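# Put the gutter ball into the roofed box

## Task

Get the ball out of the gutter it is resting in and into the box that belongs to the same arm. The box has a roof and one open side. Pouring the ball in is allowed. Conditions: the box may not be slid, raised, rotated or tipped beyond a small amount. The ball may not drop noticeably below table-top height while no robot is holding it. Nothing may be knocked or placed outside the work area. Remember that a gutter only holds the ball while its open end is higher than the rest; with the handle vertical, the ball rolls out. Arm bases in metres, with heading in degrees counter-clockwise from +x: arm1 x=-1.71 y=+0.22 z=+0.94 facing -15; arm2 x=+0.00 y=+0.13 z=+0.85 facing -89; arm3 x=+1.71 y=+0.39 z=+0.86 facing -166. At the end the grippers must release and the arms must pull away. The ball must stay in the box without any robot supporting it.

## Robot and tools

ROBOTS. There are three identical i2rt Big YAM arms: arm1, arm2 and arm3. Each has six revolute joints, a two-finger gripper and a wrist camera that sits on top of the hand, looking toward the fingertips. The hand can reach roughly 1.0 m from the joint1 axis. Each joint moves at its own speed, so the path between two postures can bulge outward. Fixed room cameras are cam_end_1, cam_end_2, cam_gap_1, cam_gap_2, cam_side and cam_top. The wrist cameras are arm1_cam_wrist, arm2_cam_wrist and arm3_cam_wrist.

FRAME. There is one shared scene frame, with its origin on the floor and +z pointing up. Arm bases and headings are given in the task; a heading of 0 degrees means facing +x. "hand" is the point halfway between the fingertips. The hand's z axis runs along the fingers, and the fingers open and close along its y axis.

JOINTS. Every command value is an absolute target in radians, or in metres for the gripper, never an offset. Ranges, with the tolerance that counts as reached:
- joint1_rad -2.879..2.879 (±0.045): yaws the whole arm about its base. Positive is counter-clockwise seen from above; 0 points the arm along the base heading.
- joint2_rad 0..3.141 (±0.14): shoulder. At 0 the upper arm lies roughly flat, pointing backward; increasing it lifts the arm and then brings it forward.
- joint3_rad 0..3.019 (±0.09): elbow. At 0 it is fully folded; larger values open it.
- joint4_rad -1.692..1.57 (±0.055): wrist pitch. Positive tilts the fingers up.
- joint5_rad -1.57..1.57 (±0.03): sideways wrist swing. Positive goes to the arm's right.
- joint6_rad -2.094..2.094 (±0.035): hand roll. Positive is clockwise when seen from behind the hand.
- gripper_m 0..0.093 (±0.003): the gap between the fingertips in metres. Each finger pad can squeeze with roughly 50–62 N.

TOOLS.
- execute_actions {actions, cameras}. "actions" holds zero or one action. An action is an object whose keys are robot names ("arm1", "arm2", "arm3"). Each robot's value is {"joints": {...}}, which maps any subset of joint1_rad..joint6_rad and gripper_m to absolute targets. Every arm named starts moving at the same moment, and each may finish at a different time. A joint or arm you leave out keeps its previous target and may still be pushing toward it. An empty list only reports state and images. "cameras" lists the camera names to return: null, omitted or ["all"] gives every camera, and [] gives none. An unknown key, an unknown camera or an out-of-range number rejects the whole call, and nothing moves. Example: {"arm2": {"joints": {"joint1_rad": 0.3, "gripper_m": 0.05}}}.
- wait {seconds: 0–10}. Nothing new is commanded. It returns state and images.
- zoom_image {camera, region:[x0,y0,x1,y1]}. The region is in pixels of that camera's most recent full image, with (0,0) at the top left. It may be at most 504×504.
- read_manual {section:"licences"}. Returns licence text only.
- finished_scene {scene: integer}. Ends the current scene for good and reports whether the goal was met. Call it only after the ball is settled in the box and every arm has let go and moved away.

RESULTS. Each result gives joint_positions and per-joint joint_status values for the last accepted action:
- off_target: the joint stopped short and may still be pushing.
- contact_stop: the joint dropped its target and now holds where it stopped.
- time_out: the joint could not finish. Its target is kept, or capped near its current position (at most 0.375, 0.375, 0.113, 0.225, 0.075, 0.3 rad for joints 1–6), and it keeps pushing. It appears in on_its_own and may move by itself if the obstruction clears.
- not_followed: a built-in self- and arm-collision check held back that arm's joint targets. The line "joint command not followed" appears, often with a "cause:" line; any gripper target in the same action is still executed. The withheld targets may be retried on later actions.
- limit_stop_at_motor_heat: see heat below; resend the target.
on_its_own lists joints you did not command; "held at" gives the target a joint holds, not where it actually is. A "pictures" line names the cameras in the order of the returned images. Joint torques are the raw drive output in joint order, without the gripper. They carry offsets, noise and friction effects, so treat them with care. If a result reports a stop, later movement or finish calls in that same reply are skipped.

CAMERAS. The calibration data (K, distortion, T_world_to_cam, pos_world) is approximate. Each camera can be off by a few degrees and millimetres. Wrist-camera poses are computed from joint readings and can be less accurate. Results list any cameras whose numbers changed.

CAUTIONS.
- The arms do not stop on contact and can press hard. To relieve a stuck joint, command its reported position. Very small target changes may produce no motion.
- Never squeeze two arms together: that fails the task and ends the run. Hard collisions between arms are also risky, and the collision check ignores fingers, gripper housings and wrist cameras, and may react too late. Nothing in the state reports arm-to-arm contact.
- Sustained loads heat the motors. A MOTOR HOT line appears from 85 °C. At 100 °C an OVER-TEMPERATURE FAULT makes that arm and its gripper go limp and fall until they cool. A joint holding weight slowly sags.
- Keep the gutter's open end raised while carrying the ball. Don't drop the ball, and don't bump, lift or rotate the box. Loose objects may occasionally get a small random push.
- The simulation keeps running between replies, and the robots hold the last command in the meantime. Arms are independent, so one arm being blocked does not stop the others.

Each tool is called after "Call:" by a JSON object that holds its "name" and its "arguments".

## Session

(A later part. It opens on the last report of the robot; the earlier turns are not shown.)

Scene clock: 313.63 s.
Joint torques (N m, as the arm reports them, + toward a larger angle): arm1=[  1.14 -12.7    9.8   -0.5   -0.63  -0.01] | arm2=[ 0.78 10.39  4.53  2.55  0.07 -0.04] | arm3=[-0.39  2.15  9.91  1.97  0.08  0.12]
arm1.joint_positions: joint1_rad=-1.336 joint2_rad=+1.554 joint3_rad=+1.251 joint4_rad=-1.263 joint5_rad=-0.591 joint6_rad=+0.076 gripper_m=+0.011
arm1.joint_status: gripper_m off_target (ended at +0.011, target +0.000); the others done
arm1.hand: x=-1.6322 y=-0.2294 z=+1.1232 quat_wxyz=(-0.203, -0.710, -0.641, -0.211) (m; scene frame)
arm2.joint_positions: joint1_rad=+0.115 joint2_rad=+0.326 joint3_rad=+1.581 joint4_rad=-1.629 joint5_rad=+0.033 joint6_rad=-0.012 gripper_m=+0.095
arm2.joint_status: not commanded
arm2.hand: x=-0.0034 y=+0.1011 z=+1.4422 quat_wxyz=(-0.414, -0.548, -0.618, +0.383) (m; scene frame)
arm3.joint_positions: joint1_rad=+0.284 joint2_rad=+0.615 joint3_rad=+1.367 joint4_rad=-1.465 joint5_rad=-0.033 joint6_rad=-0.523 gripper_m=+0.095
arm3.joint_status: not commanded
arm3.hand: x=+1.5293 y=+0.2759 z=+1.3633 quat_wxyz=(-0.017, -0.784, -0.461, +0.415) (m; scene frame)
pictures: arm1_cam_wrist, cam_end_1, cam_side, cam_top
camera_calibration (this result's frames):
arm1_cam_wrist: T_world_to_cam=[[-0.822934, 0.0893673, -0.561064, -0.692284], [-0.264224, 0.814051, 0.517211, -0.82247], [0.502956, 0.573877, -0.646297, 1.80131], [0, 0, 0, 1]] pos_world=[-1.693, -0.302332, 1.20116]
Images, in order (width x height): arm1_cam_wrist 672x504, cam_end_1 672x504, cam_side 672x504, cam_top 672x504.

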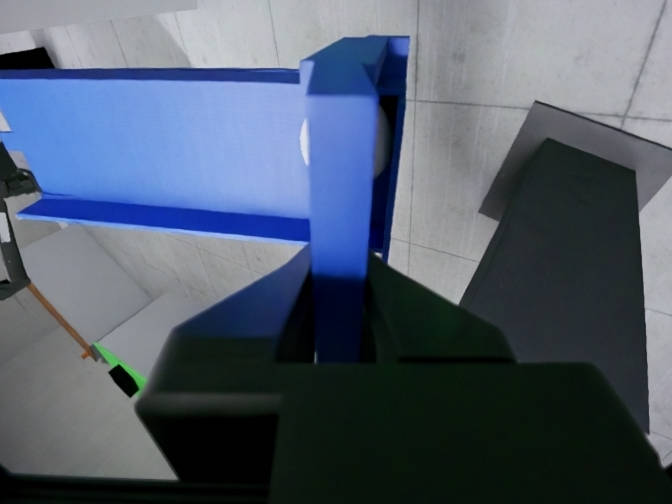

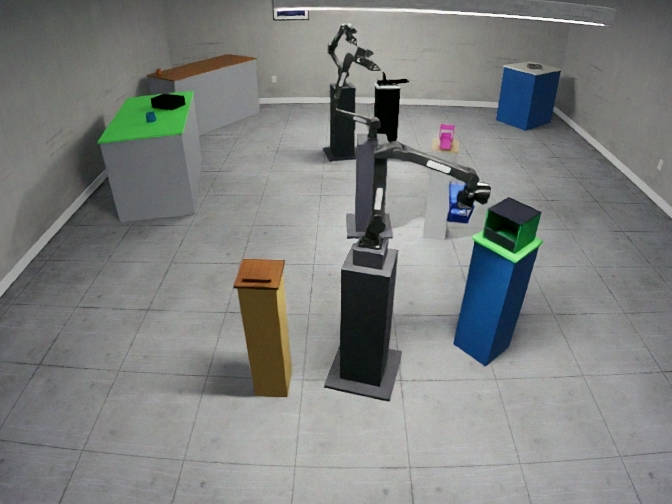

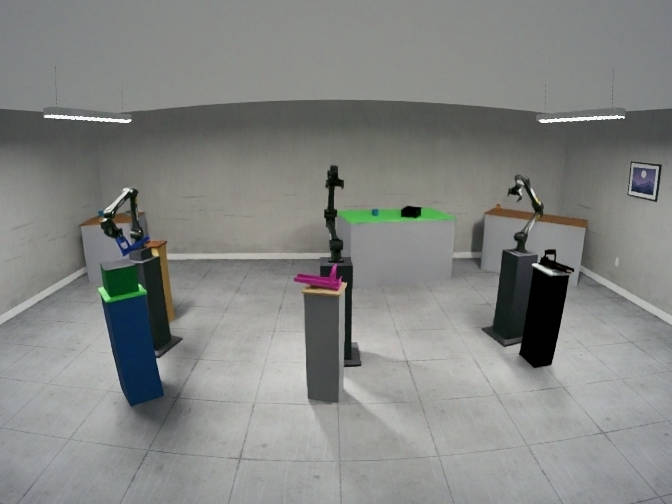

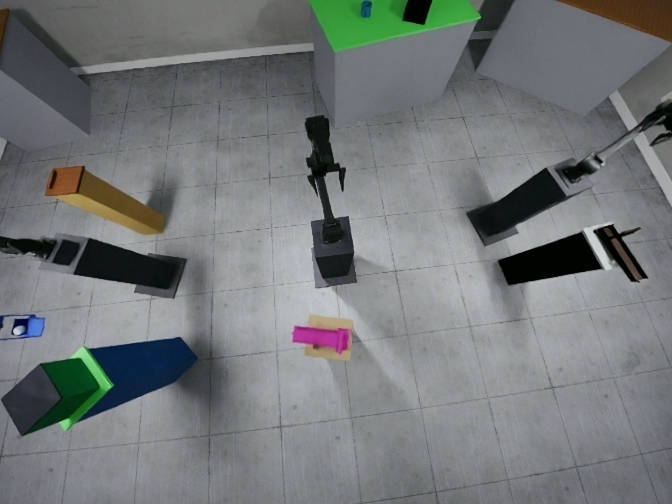

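Call:
{"name": "execute_actions", "arguments": {"actions": [{"arm1": {"joints": {"joint1_rad": -1.665, "joint2_rad": 1.4425, "joint3_rad": 1.093, "joint4_rad": -1.0065, "joint5_rad": -0.383, "joint6_rad": 0.529, "gripper_m": 0.0}}}], "cameras": ["arm1_cam_wrist", "cam_end_1", "cam_side", "cam_top"]}}

Scene clock: 351.37 s.
Joint torques (N m, as the arm reports them, + toward a larger angle): arm1=[  1.23 -12.54   8.15   1.4   -0.43   0.08] | arm2=[ 0.79  9.95  4.46  2.6   0.09 -0.05] | arm3=[-0.58  2.18  9.9   1.92  0.04  0.13]
arm1.joint_positions: joint1_rad=-1.674 joint2_rad=+1.454 joint3_rad=+1.104 joint4_rad=-1.027 joint5_rad=-0.375 joint6_rad=+0.520 gripper_m=+0.011
arm1.joint_status: gripper_m off_target (ended at +0.011, target +0.000); the others done
arm1.hand: x=-1.8170 y=-0.2197 z=+1.0968 quat_wxyz=(-0.193, -0.915, -0.345, -0.081) (m; scene frame)
arm2.joint_positions: joint1_rad=+0.115 joint2_rad=+0.326 joint3_rad=+1.581 joint4_rad=-1.629 joint5_rad=+0.033 joint6_rad=-0.012 gripper_m=+0.095
arm2.joint_status: not commanded
arm2.hand: x=-0.0034 y=+0.1011 z=+1.4422 quat_wxyz=(-0.414, -0.548, -0.618, +0.383) (m; scene frame)
arm3.joint_positions: joint1_rad=+0.284 joint2_rad=+0.615 joint3_rad=+1.367 joint4_rad=-1.465 joint5_rad=-0.033 joint6_rad=-0.523 gripper_m=+0.095
arm3.joint_status: not commanded
arm3.hand: x=+1.5293 y=+0.2759 z=+1.3633 quat_wxyz=(-0.017, -0.784, -0.461, +0.415) (m; scene frame)
pictures: arm1_cam_wrist, cam_end_1, cam_side, cam_top
camera_calibration (this result's frames):
arm1_cam_wrist: T_world_to_cam=[[-0.605046, 0.681873, -0.411058, -0.498514], [0.433406, 0.715154, 0.548373, 0.346241], [0.667891, 0.153636, -0.728229, 2.16886], [0, 0, 0, 1]] pos_world=[-1.90025, -0.240907, 1.18464]
Images, in order (width x height): arm1_cam_wrist 672x504, cam_end_1 672x504, cam_side 672x504, cam_top 672x504.

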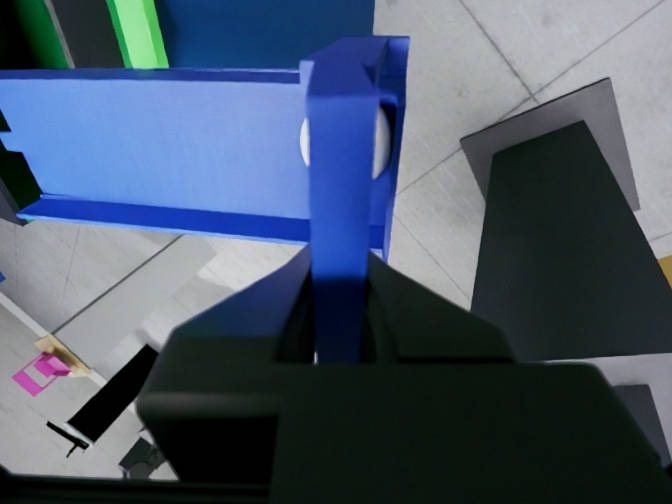

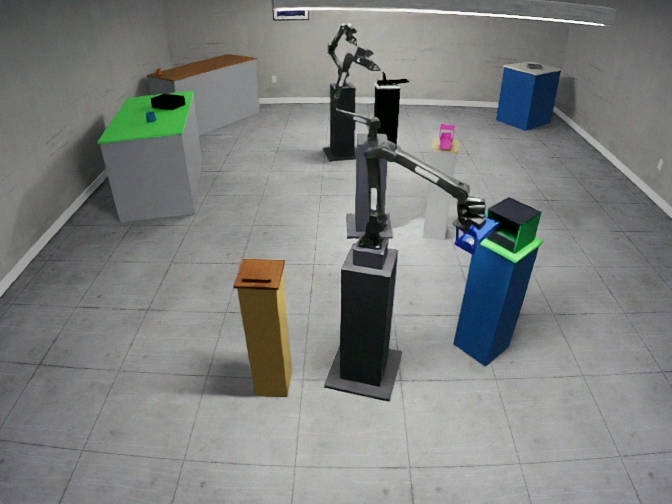

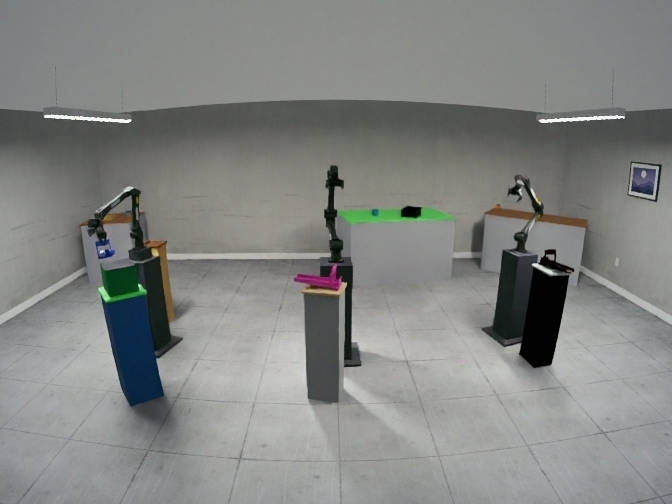

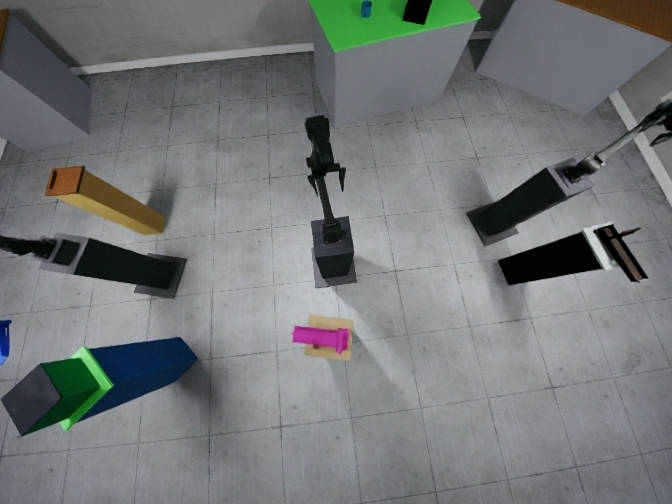

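Call:
{"name": "zoom_image", "arguments": {"camera": "cam_end_1", "region": [430, 170, 570, 275]}}

Call:
{"name": "zoom_image", "arguments": {"camera": "arm1_cam_wrist", "region": [0, 0, 300, 225]}}

Call:
{"name": "zoom_image", "arguments": {"camera": "cam_side", "region": [70, 200, 190, 300]}}

Region (430, 170, 570, 275) of cam_end_1's 672x504 image, scaled by 3.600, with more detail than that image has; it fills the top 378 rows of this view, and the rest is white.

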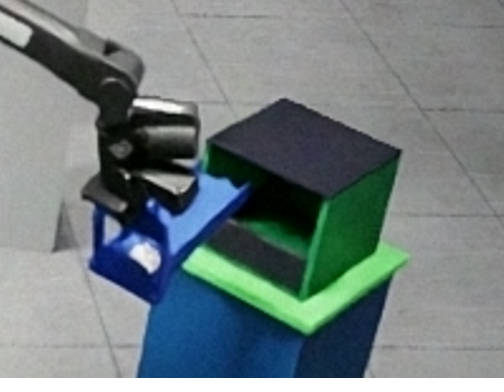

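Region (0, 0, 300, 225) of arm1_cam_wrist's 672x504 image, scaled by 1.680, with more detail than that image has; it fills the top 378 rows of this view, and the rest is white.

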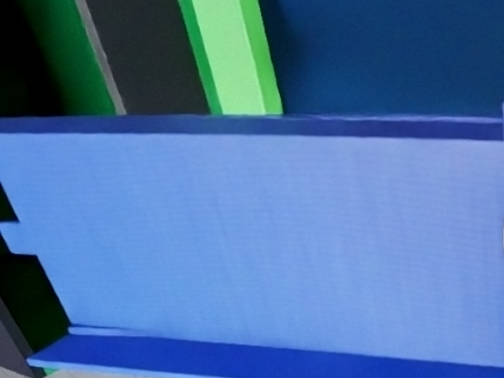

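Region (70, 200, 190, 300) of cam_side's 672x504 image, scaled by 4.200, with more detail than that image has.

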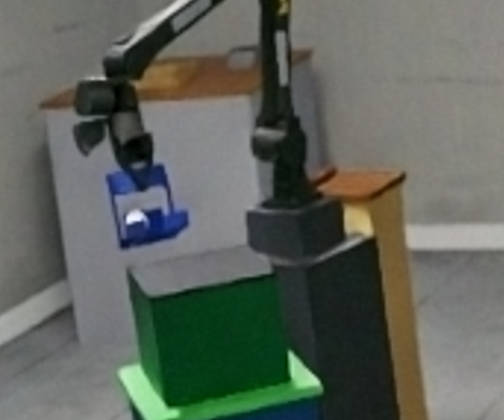

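Call:
{"name": "execute_actions", "arguments": {"actions": [{"arm1": {"joints": {"joint1_rad": -1.424, "joint2_rad": 1.648, "joint3_rad": 1.084, "joint4_rad": -0.831, "joint5_rad": -0.194, "joint6_rad": 0.7455, "gripper_m": 0.0}}}], "cameras": ["arm1_cam_wrist", "cam_end_1", "cam_side", "cam_top"]}}

Call:
{"name": "zoom_image", "arguments": {"camera": "cam_end_1", "region": [430, 170, 570, 275]}}

Call:
{"name": "zoom_image", "arguments": {"camera": "arm1_cam_wrist", "region": [0, 0, 300, 300]}}

Scene clock: 402.07 s.
Joint torques (N m, as the arm reports them, + toward a larger angle): arm1=[  0.23 -15.11   8.25   1.24  -0.05   0.12] | arm2=[ 0.87 10.27  4.55  2.41  0.07 -0.06] | arm3=[-0.62  2.16  9.72  2.02  0.05  0.13]
arm1.joint_positions: joint1_rad=-1.415 joint2_rad=+1.669 joint3_rad=+1.081 joint4_rad=-0.850 joint5_rad=-0.193 joint6_rad=+0.736 gripper_m=+0.011
arm1.joint_status: gripper_m off_target (ended at +0.011, target +0.000); the others done
arm1.hand: x=-1.7332 y=-0.2549 z=+0.9914 quat_wxyz=(-0.102, -0.926, -0.359, -0.058) (m; scene frame)
arm2.joint_positions: joint1_rad=+0.115 joint2_rad=+0.326 joint3_rad=+1.581 joint4_rad=-1.629 joint5_rad=+0.033 joint6_rad=-0.012 gripper_m=+0.095
arm2.joint_status: not commanded
arm2.hand: x=-0.0034 y=+0.1011 z=+1.4422 quat_wxyz=(-0.414, -0.548, -0.618, +0.383) (m; scene frame)
arm3.joint_positions: joint1_rad=+0.284 joint2_rad=+0.615 joint3_rad=+1.367 joint4_rad=-1.465 joint5_rad=-0.033 joint6_rad=-0.523 gripper_m=+0.095
arm3.joint_status: not commanded
arm3.hand: x=+1.5293 y=+0.2759 z=+1.3633 quat_wxyz=(-0.017, -0.784, -0.461, +0.415) (m; scene frame)
pictures: arm1_cam_wrist, cam_end_1, cam_side, cam_top
camera_calibration (this result's frames):
arm1_cam_wrist: T_world_to_cam=[[-0.65808, 0.715855, -0.233414, -0.726503], [0.482059, 0.638704, 0.59973, 0.406785], [0.578402, 0.282151, -0.765403, 1.95604], [0, 0, 0, 1]] pos_world=[-1.80557, -0.291644, 1.08362]
Images, in order (width x height): arm1_cam_wrist 672x504, cam_end_1 672x504, cam_side 672x504, cam_top 672x504.

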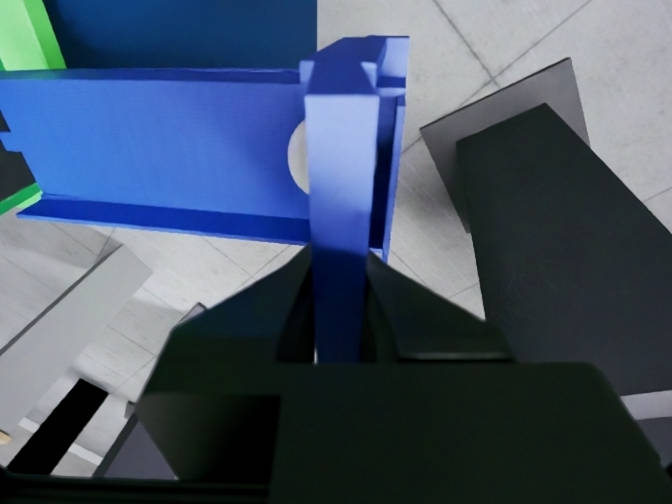

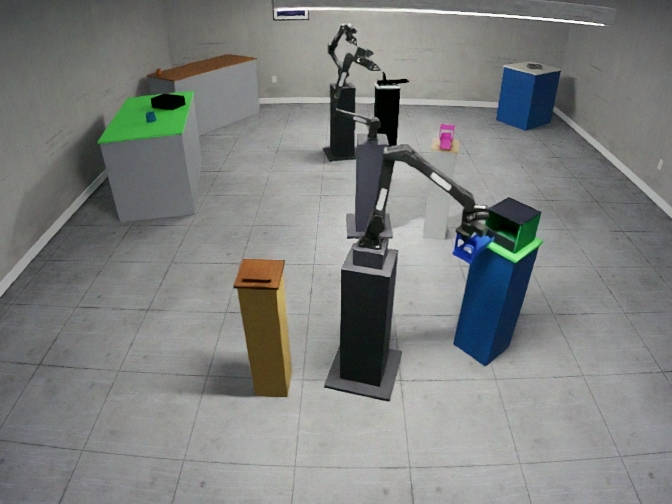

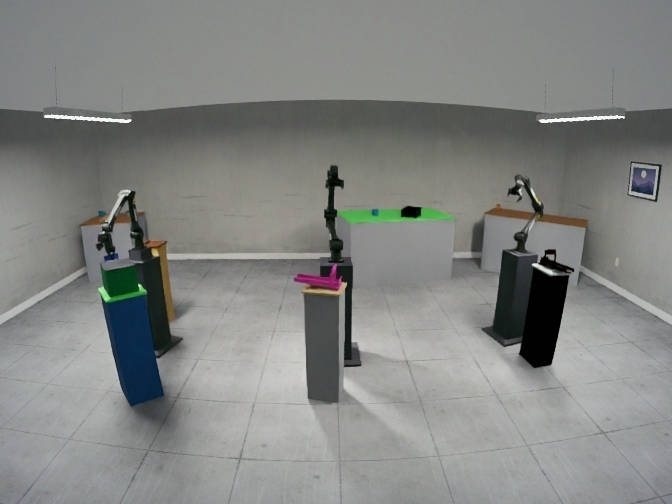

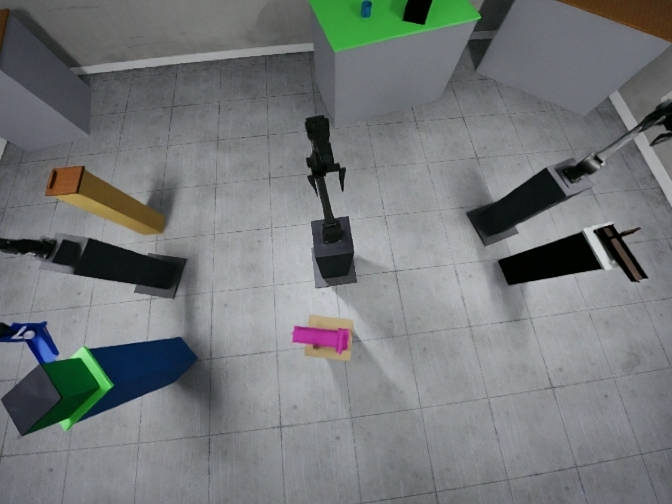

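Region (430, 170, 570, 275) of cam_end_1's 672x504 image, scaled by 3.600, with more detail than that image has; it fills the top 378 rows of this view, and the rest is white.

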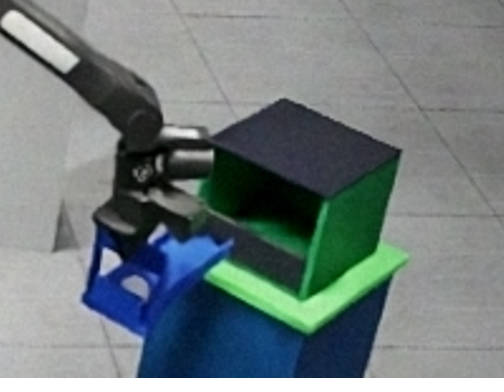

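Region (0, 0, 300, 300) of arm1_cam_wrist's 672x504 image, scaled by 1.680, with more detail than that image has.

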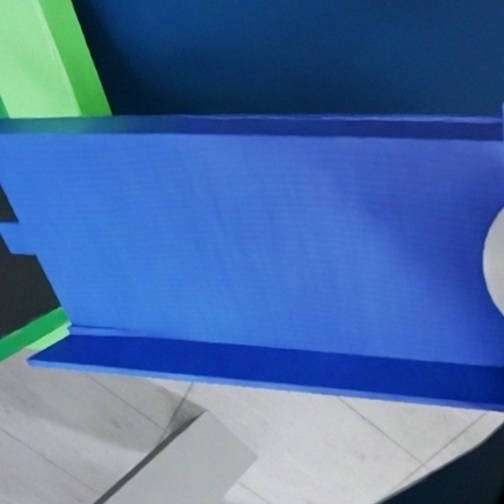

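Call:
{"name": "execute_actions", "arguments": {"actions": [{"arm1": {"joints": {"joint1_rad": -1.337, "joint2_rad": 1.745, "joint3_rad": 1.29, "joint4_rad": -0.845, "joint5_rad": -0.19, "joint6_rad": 0.84, "gripper_m": 0.0}}}], "cameras": ["arm1_cam_wrist", "cam_end_1", "cam_side", "cam_top"]}}

Call:
{"name": "zoom_image", "arguments": {"camera": "cam_end_1", "region": [430, 170, 570, 275]}}

Call:
{"name": "zoom_image", "arguments": {"camera": "arm1_cam_wrist", "region": [0, 0, 300, 300]}}

Scene clock: 448.40 s.
Joint torques (N m, as the arm reports them, + toward a larger angle): arm1=[  0.85 -15.15  15.52   1.05  -0.43   0.36] | arm2=[ 0.96 10.08  4.51  2.52  0.09 -0.05] | arm3=[-0.64  2.23  9.77  2.1   0.03  0.12]
arm1.joint_positions: joint1_rad=-1.339 joint2_rad=+1.748 joint3_rad=+1.198 joint4_rad=-0.858 joint5_rad=-0.178 joint6_rad=+0.807 gripper_m=+0.011
arm1.joint_status: joint3_rad time_out (moved +0.117 of +0.209); gripper_m off_target (ended at +0.011, target +0.000); the others done
arm1.on_its_own: joint3_rad reads +1.198 and still pushes toward +1.290 since a time_out
arm1.hand: x=-1.7006 y=-0.2988 z=+0.9947 quat_wxyz=(-0.109, -0.924, -0.363, -0.052) (m; scene frame)
arm2.joint_positions: joint1_rad=+0.115 joint2_rad=+0.326 joint3_rad=+1.581 joint4_rad=-1.629 joint5_rad=+0.033 joint6_rad=-0.012 gripper_m=+0.095
arm2.joint_status: not commanded
arm2.hand: x=-0.0034 y=+0.1011 z=+1.4422 quat_wxyz=(-0.414, -0.548, -0.618, +0.383) (m; scene frame)
arm3.joint_positions: joint1_rad=+0.284 joint2_rad=+0.615 joint3_rad=+1.367 joint4_rad=-1.465 joint5_rad=-0.033 joint6_rad=-0.523 gripper_m=+0.095
arm3.joint_status: not commanded
arm3.hand: x=+1.5293 y=+0.2759 z=+1.3633 quat_wxyz=(-0.017, -0.784, -0.461, +0.415) (m; scene frame)
pictures: arm1_cam_wrist, cam_end_1, cam_side, cam_top
camera_calibration (this result's frames):
arm1_cam_wrist: T_world_to_cam=[[-0.663306, 0.708361, -0.241348, -0.676089], [0.481887, 0.651048, 0.586448, 0.433748], [0.572547, 0.272692, -0.773194, 1.94709], [0, 0, 0, 1]] pos_world=[-1.77227, -0.334433, 1.08794]
Images, in order (width x height): arm1_cam_wrist 672x504, cam_end_1 672x504, cam_side 672x504, cam_top 672x504.

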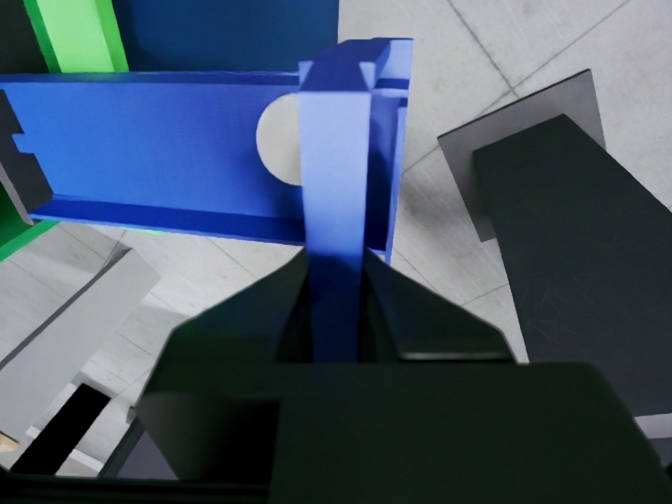

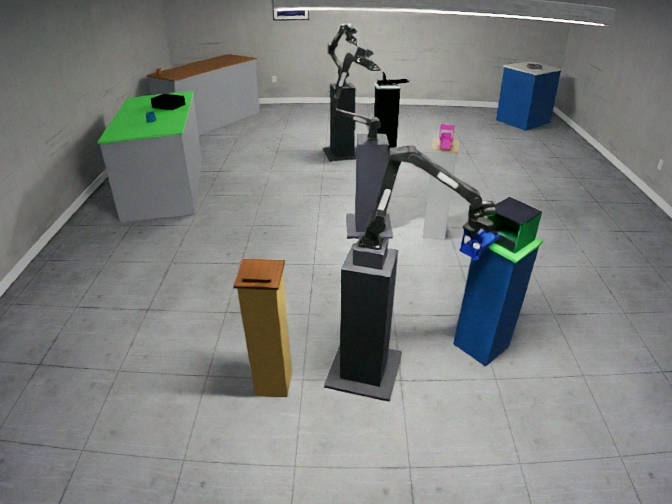

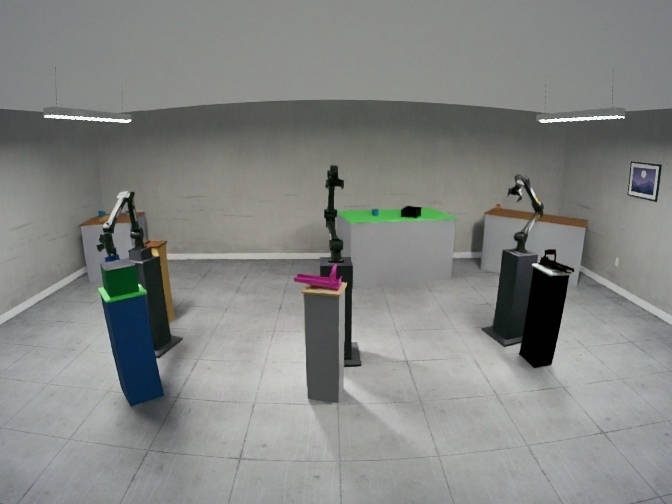

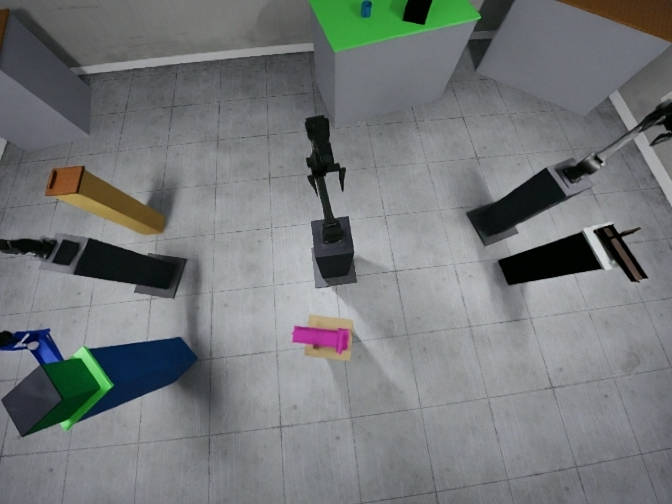

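Region (430, 170, 570, 275) of cam_end_1's 672x504 image, scaled by 3.600, with more detail than that image has; it fills the top 378 rows of this view, and the rest is white.

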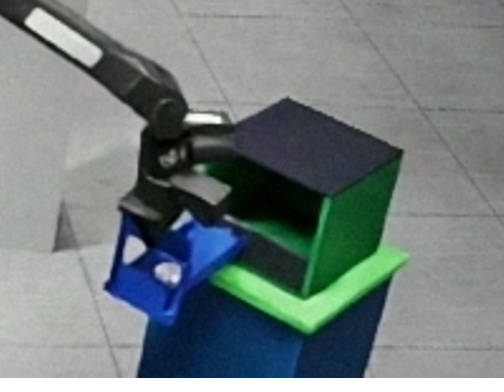

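Region (0, 0, 300, 300) of arm1_cam_wrist's 672x504 image, scaled by 1.680, with more detail than that image has.

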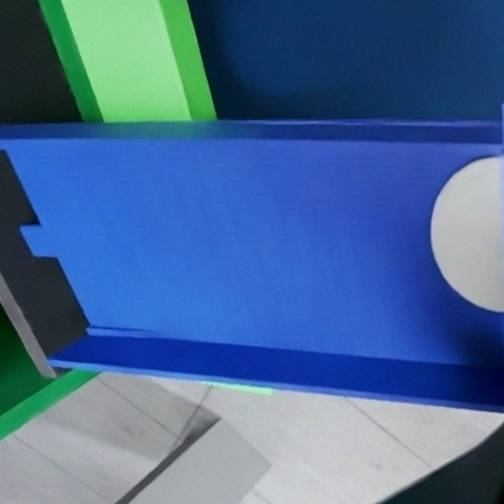

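Call:
{"name": "execute_actions", "arguments": {"actions": [{"arm1": {"joints": {"joint1_rad": -1.42, "joint2_rad": 1.6, "joint3_rad": 1.1, "joint4_rad": -0.83, "joint5_rad": -0.27, "joint6_rad": 0.74, "gripper_m": 0.0}}}], "cameras": ["arm1_cam_wrist", "cam_end_1", "cam_side", "cam_top"]}}

Call:
{"name": "zoom_image", "arguments": {"camera": "cam_end_1", "region": [430, 170, 570, 275]}}

Call:
{"name": "zoom_image", "arguments": {"camera": "arm1_cam_wrist", "region": [0, 0, 300, 300]}}

Scene clock: 459.00 s.
Joint torques (N m, as the arm reports them, + toward a larger angle): arm1=[  1.18 -12.7    7.92   1.44  -0.24  -0.08] | arm2=[ 0.8  10.44  4.4   2.48  0.07 -0.04] | arm3=[-0.59  2.08  9.8   2.08  0.05  0.12]
arm1.joint_positions: joint1_rad=-1.427 joint2_rad=+1.591 joint3_rad=+1.108 joint4_rad=-0.849 joint5_rad=-0.264 joint6_rad=+0.750 gripper_m=+0.011
arm1.joint_status: gripper_m off_target (ended at +0.011, target +0.000); the others done
arm1.hand: x=-1.7288 y=-0.2720 z=+1.0401 quat_wxyz=(-0.164, -0.919, -0.353, -0.065) (m; scene frame)
arm2.joint_positions: joint1_rad=+0.115 joint2_rad=+0.326 joint3_rad=+1.581 joint4_rad=-1.629 joint5_rad=+0.033 joint6_rad=-0.012 gripper_m=+0.095
arm2.joint_status: not commanded
arm2.hand: x=-0.0034 y=+0.1011 z=+1.4422 quat_wxyz=(-0.414, -0.548, -0.618, +0.383) (m; scene frame)
arm3.joint_positions: joint1_rad=+0.284 joint2_rad=+0.615 joint3_rad=+1.367 joint4_rad=-1.465 joint5_rad=-0.033 joint6_rad=-0.523 gripper_m=+0.095
arm3.joint_status: not commanded
arm3.hand: x=+1.5293 y=+0.2759 z=+1.3633 quat_wxyz=(-0.017, -0.784, -0.461, +0.415) (m; scene frame)
pictures: arm1_cam_wrist, cam_end_1, cam_side, cam_top
camera_calibration (this result's frames):
arm1_cam_wrist: T_world_to_cam=[[-0.631997, 0.691397, -0.350071, -0.540259], [0.454914, 0.696685, 0.554692, 0.402059], [0.627401, 0.191311, -0.754829, 2.04462], [0, 0, 0, 1]] pos_world=[-1.80714, -0.297733, 1.13119]
Images, in order (width x height): arm1_cam_wrist 672x504, cam_end_1 672x504, cam_side 672x504, cam_top 672x504.

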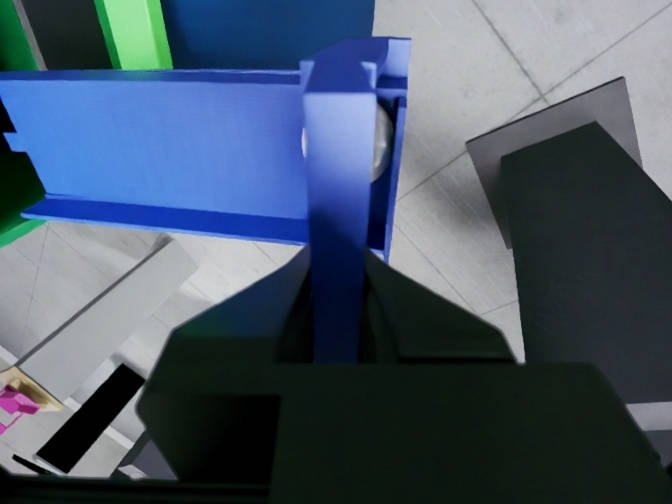

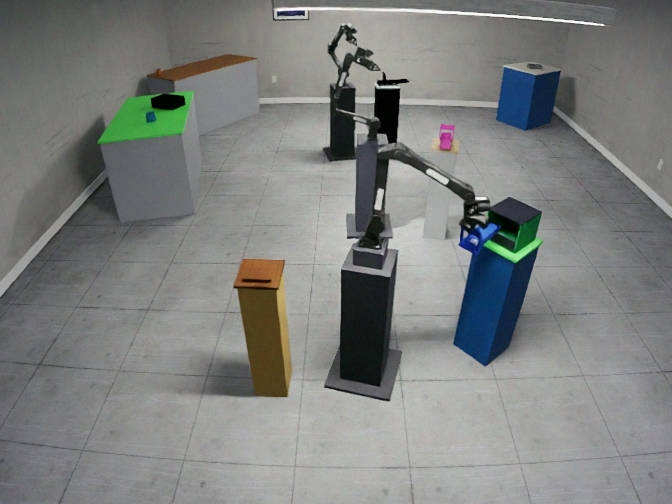

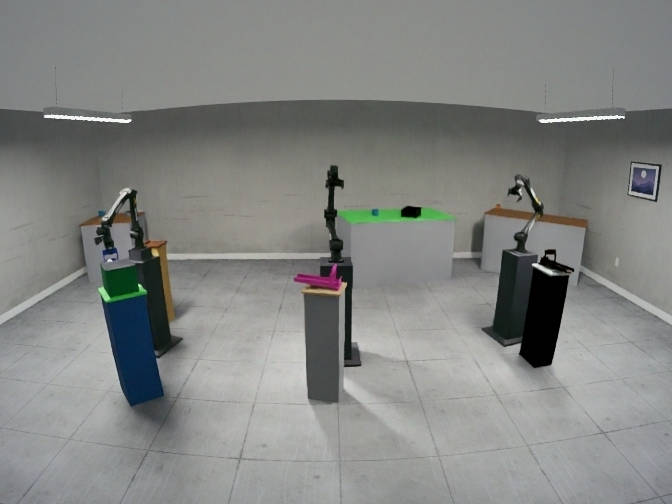

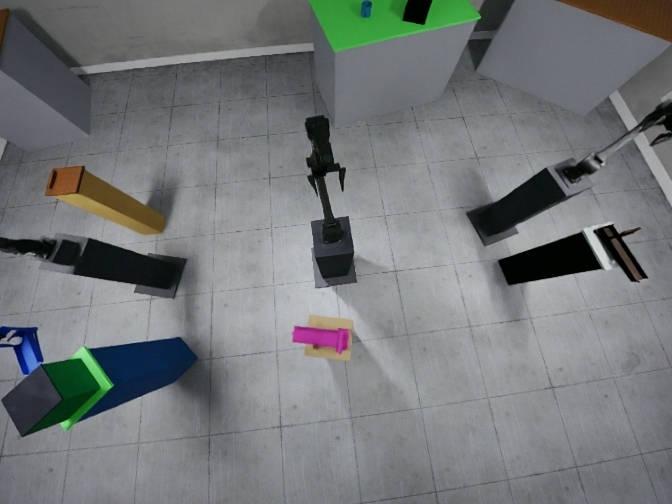

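Region (430, 170, 570, 275) of cam_end_1's 672x504 image, scaled by 3.600, with more detail than that image has; it fills the top 378 rows of this view, and the rest is white.

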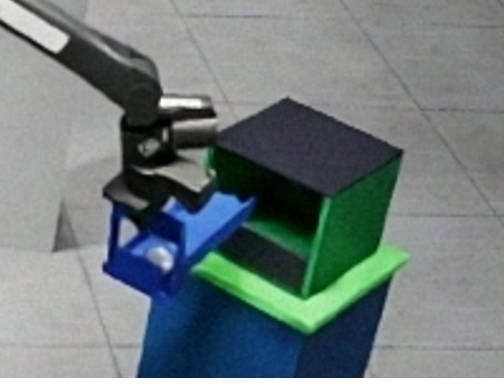

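Region (0, 0, 300, 300) of arm1_cam_wrist's 672x504 image, scaled by 1.680, with more detail than that image has.

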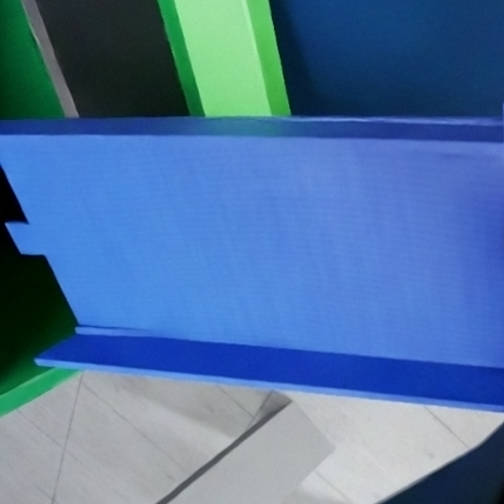

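Call:
{"name": "execute_actions", "arguments": {"actions": [{"arm1": {"joints": {"joint1_rad": -1.41, "joint2_rad": 1.65, "joint3_rad": 1.22, "joint4_rad": -0.872, "joint5_rad": -0.25, "joint6_rad": 0.767, "gripper_m": 0.0}}}], "cameras": ["arm1_cam_wrist", "cam_end_1"]}}

Call:
{"name": "zoom_image", "arguments": {"camera": "cam_end_1", "region": [430, 170, 570, 275]}}

Scene clock: 491.10 s.
Joint torques (N m, as the arm reports them, + toward a larger angle): arm1=[  1.52 -14.73  13.27   0.06  -0.06   0.1 ] | arm2=[ 0.34 10.14  4.48  2.61  0.09 -0.05] | arm3=[-0.82  1.9   9.77  2.11  0.05  0.12]
arm1.joint_positions: joint1_rad=-1.421 joint2_rad=+1.654 joint3_rad=+1.160 joint4_rad=-0.861 joint5_rad=-0.249 joint6_rad=+0.759 gripper_m=+0.011
arm1.joint_status: gripper_m off_target (ended at +0.011, target +0.000); the others done
arm1.hand: x=-1.7302 y=-0.2883 z=+1.0293 quat_wxyz=(-0.151, -0.922, -0.351, -0.065) (m; scene frame)
arm2.joint_positions: joint1_rad=+0.115 joint2_rad=+0.326 joint3_rad=+1.581 joint4_rad=-1.629 joint5_rad=+0.033 joint6_rad=-0.012 gripper_m=+0.095
arm2.joint_status: not commanded
arm2.hand: x=-0.0034 y=+0.1011 z=+1.4422 quat_wxyz=(-0.414, -0.548, -0.618, +0.383) (m; scene frame)
arm3.joint_positions: joint1_rad=+0.284 joint2_rad=+0.615 joint3_rad=+1.367 joint4_rad=-1.465 joint5_rad=-0.033 joint6_rad=-0.523 gripper_m=+0.095
arm3.joint_status: not commanded
arm3.hand: x=+1.5293 y=+0.2759 z=+1.3633 quat_wxyz=(-0.017, -0.784, -0.461, +0.415) (m; scene frame)
pictures: arm1_cam_wrist, cam_end_1
camera_calibration (this result's frames):
arm1_cam_wrist: T_world_to_cam=[[-0.63158, 0.703437, -0.326012, -0.554162], [0.464394, 0.679948, 0.567459, 0.418458], [0.620842, 0.206997, -0.756113, 2.03492], [0, 0, 0, 1]] pos_world=[-1.80769, -0.315934, 1.12051]
Images, in order (width x height): arm1_cam_wrist 672x504, cam_end_1 672x504.

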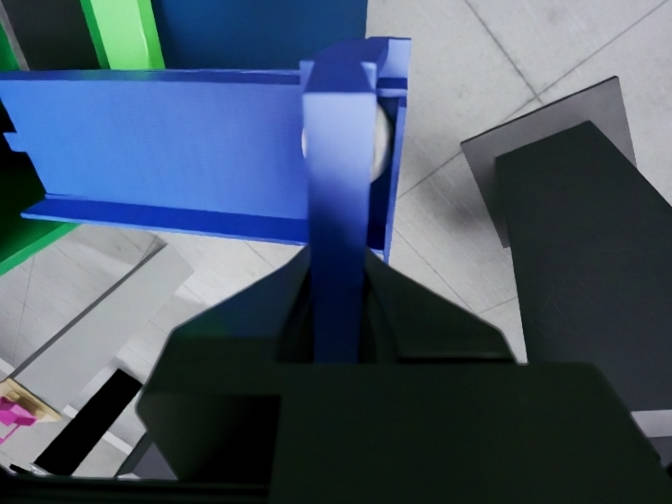

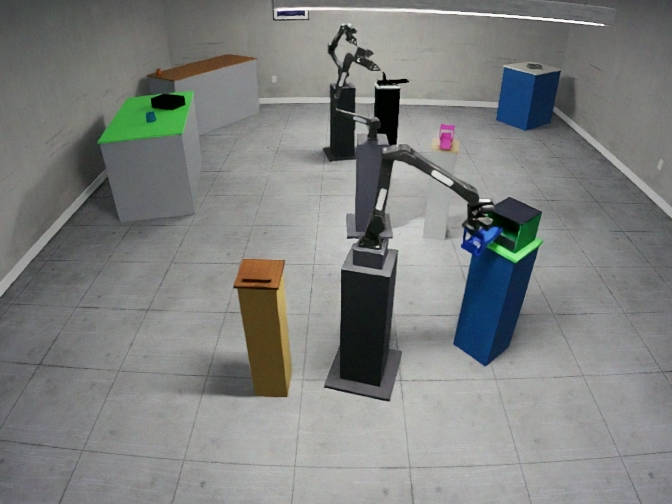

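Region (430, 170, 570, 275) of cam_end_1's 672x504 image, scaled by 3.600, with more detail than that image has; it fills the top 378 rows of this view, and the rest is white.

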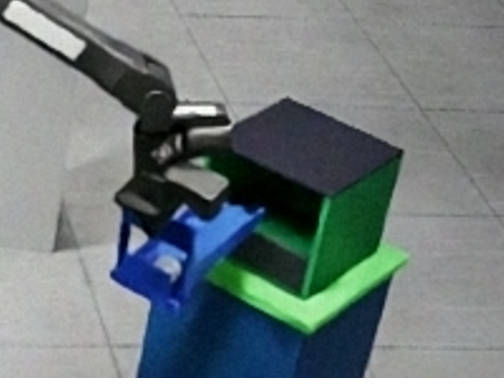

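Call:
{"name": "execute_actions", "arguments": {"actions": [{"arm1": {"joints": {"joint1_rad": -1.385, "joint2_rad": 1.695, "joint3_rad": 1.33, "joint4_rad": -0.905, "joint5_rad": -0.236, "joint6_rad": 0.79, "gripper_m": 0.0}}}], "cameras": ["arm1_cam_wrist", "cam_end_1"]}}

Call:
{"name": "zoom_image", "arguments": {"camera": "cam_end_1", "region": [430, 170, 570, 275]}}

Scene clock: 499.60 s.
Joint torques (N m, as the arm reports them, + toward a larger angle): arm1=[  0.89 -14.72  13.39   0.18  -0.07   0.12] | arm2=[ 0.62 10.48  4.44  2.51  0.09 -0.04] | arm3=[-0.46  2.39  9.83  2.12  0.05  0.12]
arm1.joint_positions: joint1_rad=-1.390 joint2_rad=+1.692 joint3_rad=+1.274 joint4_rad=-0.893 joint5_rad=-0.235 joint6_rad=+0.781 gripper_m=+0.011
arm1.joint_status: gripper_m off_target (ended at +0.011, target +0.000); the others done
arm1.hand: x=-1.7199 y=-0.3253 z=+1.0529 quat_wxyz=(-0.165, -0.918, -0.356, -0.053) (m; scene frame)
arm2.joint_positions: joint1_rad=+0.115 joint2_rad=+0.326 joint3_rad=+1.581 joint4_rad=-1.629 joint5_rad=+0.033 joint6_rad=-0.012 gripper_m=+0.095
arm2.joint_status: not commanded
arm2.hand: x=-0.0034 y=+0.1011 z=+1.4422 quat_wxyz=(-0.414, -0.548, -0.618, +0.383) (m; scene frame)
arm3.joint_positions: joint1_rad=+0.284 joint2_rad=+0.615 joint3_rad=+1.367 joint4_rad=-1.465 joint5_rad=-0.033 joint6_rad=-0.523 gripper_m=+0.095
arm3.joint_status: not commanded
arm3.hand: x=+1.5293 y=+0.2759 z=+1.3633 quat_wxyz=(-0.017, -0.784, -0.461, +0.415) (m; scene frame)
pictures: arm1_cam_wrist, cam_end_1
camera_calibration (this result's frames):
arm1_cam_wrist: T_world_to_cam=[[-0.640031, 0.687372, -0.343338, -0.515428], [0.46703, 0.70286, 0.536535, 0.469995], [0.610118, 0.18305, -0.770876, 2.04335], [0, 0, 0, 1]] pos_world=[-1.79608, -0.350086, 1.14603]
Images, in order (width x height): arm1_cam_wrist 672x504, cam_end_1 672x504.

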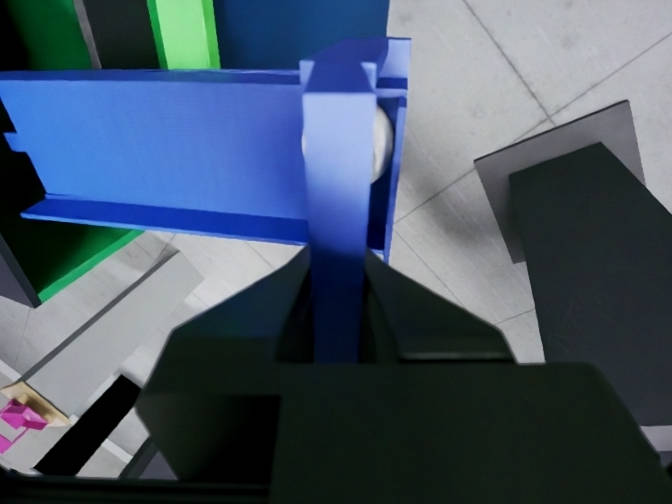

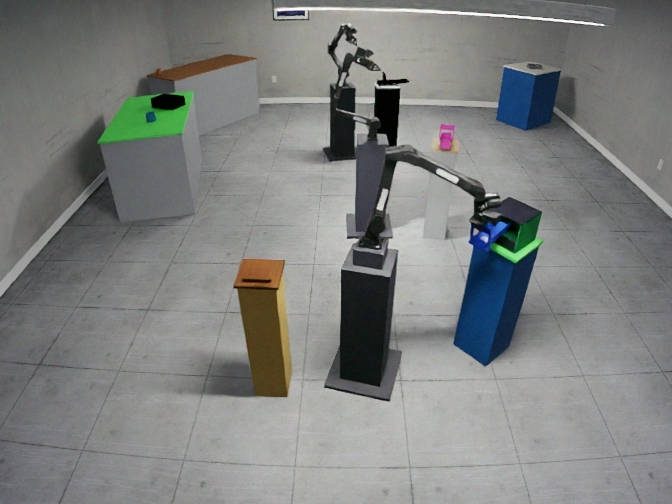

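Region (430, 170, 570, 275) of cam_end_1's 672x504 image, scaled by 3.600, with more detail than that image has; it fills the top 378 rows of this view, and the rest is white.

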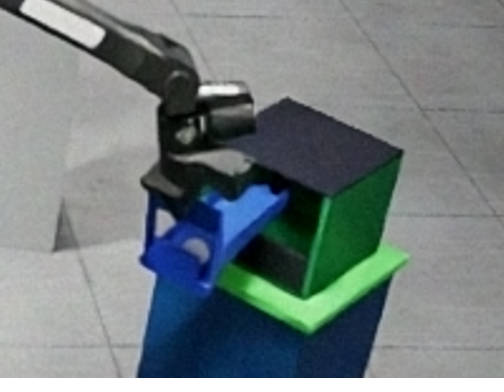

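Call:
{"name": "execute_actions", "arguments": {"actions": [{"arm1": {"joints": {"joint1_rad": -1.345, "joint2_rad": 1.775, "joint3_rad": 1.505, "joint4_rad": -1.085, "joint5_rad": -0.15, "joint6_rad": 0.825, "gripper_m": 0.0}}}], "cameras": ["arm1_cam_wrist", "cam_end_1"]}}

Call:
{"name": "zoom_image", "arguments": {"camera": "cam_end_1", "region": [430, 170, 570, 275]}}

Scene clock: 527.90 s.
Joint torques (N m, as the arm reports them, + toward a larger angle): arm1=[  0.87 -16.6   13.99  -0.18   0.06   0.11] | arm2=[ 0.88 10.21  4.46  2.58  0.05 -0.04] | arm3=[-0.58  2.18  9.82  2.12  0.03  0.09]
arm1.joint_positions: joint1_rad=-1.348 joint2_rad=+1.779 joint3_rad=+1.444 joint4_rad=-1.071 joint5_rad=-0.150 joint6_rad=+0.816 gripper_m=+0.011
arm1.joint_status: gripper_m off_target (ended at +0.011, target +0.000); the others done
arm1.hand: x=-1.7120 y=-0.3458 z=+1.0639 quat_wxyz=(-0.105, -0.929, -0.354, -0.039) (m; scene frame)
arm2.joint_positions: joint1_rad=+0.115 joint2_rad=+0.326 joint3_rad=+1.581 joint4_rad=-1.629 joint5_rad=+0.033 joint6_rad=-0.012 gripper_m=+0.095
arm2.joint_status: not commanded
arm2.hand: x=-0.0034 y=+0.1011 z=+1.4422 quat_wxyz=(-0.414, -0.548, -0.618, +0.383) (m; scene frame)
arm3.joint_positions: joint1_rad=+0.284 joint2_rad=+0.615 joint3_rad=+1.367 joint4_rad=-1.465 joint5_rad=-0.033 joint6_rad=-0.523 gripper_m=+0.095
arm3.joint_status: not commanded
arm3.hand: x=+1.5293 y=+0.2759 z=+1.3633 quat_wxyz=(-0.017, -0.784, -0.461, +0.415) (m; scene frame)
pictures: arm1_cam_wrist, cam_end_1
camera_calibration (this result's frames):
arm1_cam_wrist: T_world_to_cam=[[-0.653216, 0.723091, -0.224605, -0.629061], [0.511536, 0.640146, 0.573187, 0.490267], [0.558247, 0.259522, -0.788041, 2.0067], [0, 0, 0, 1]] pos_world=[-1.78193, -0.379756, 1.15906]
Images, in order (width x height): arm1_cam_wrist 672x504, cam_end_1 672x504.

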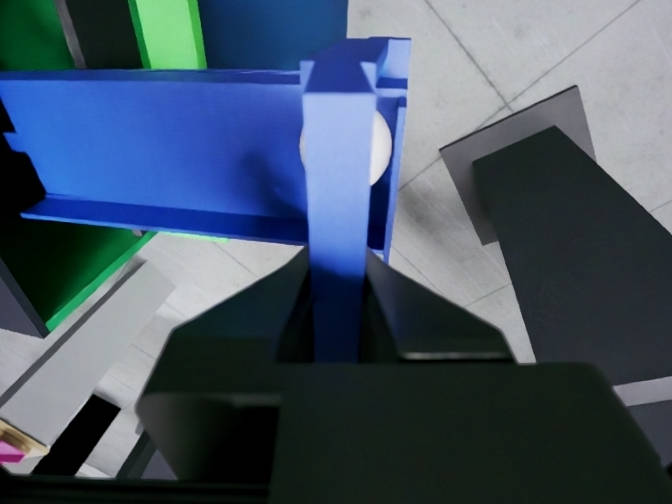

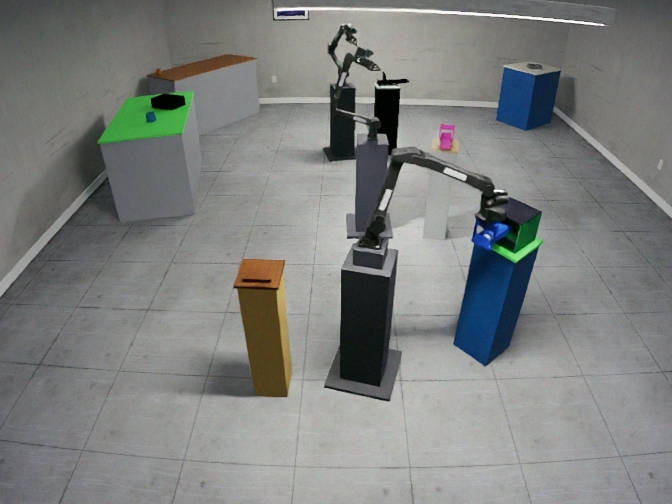

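Region (430, 170, 570, 275) of cam_end_1's 672x504 image, scaled by 3.600, with more detail than that image has; it fills the top 378 rows of this view, and the rest is white.

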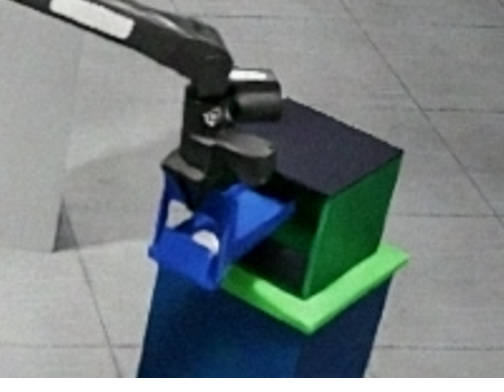

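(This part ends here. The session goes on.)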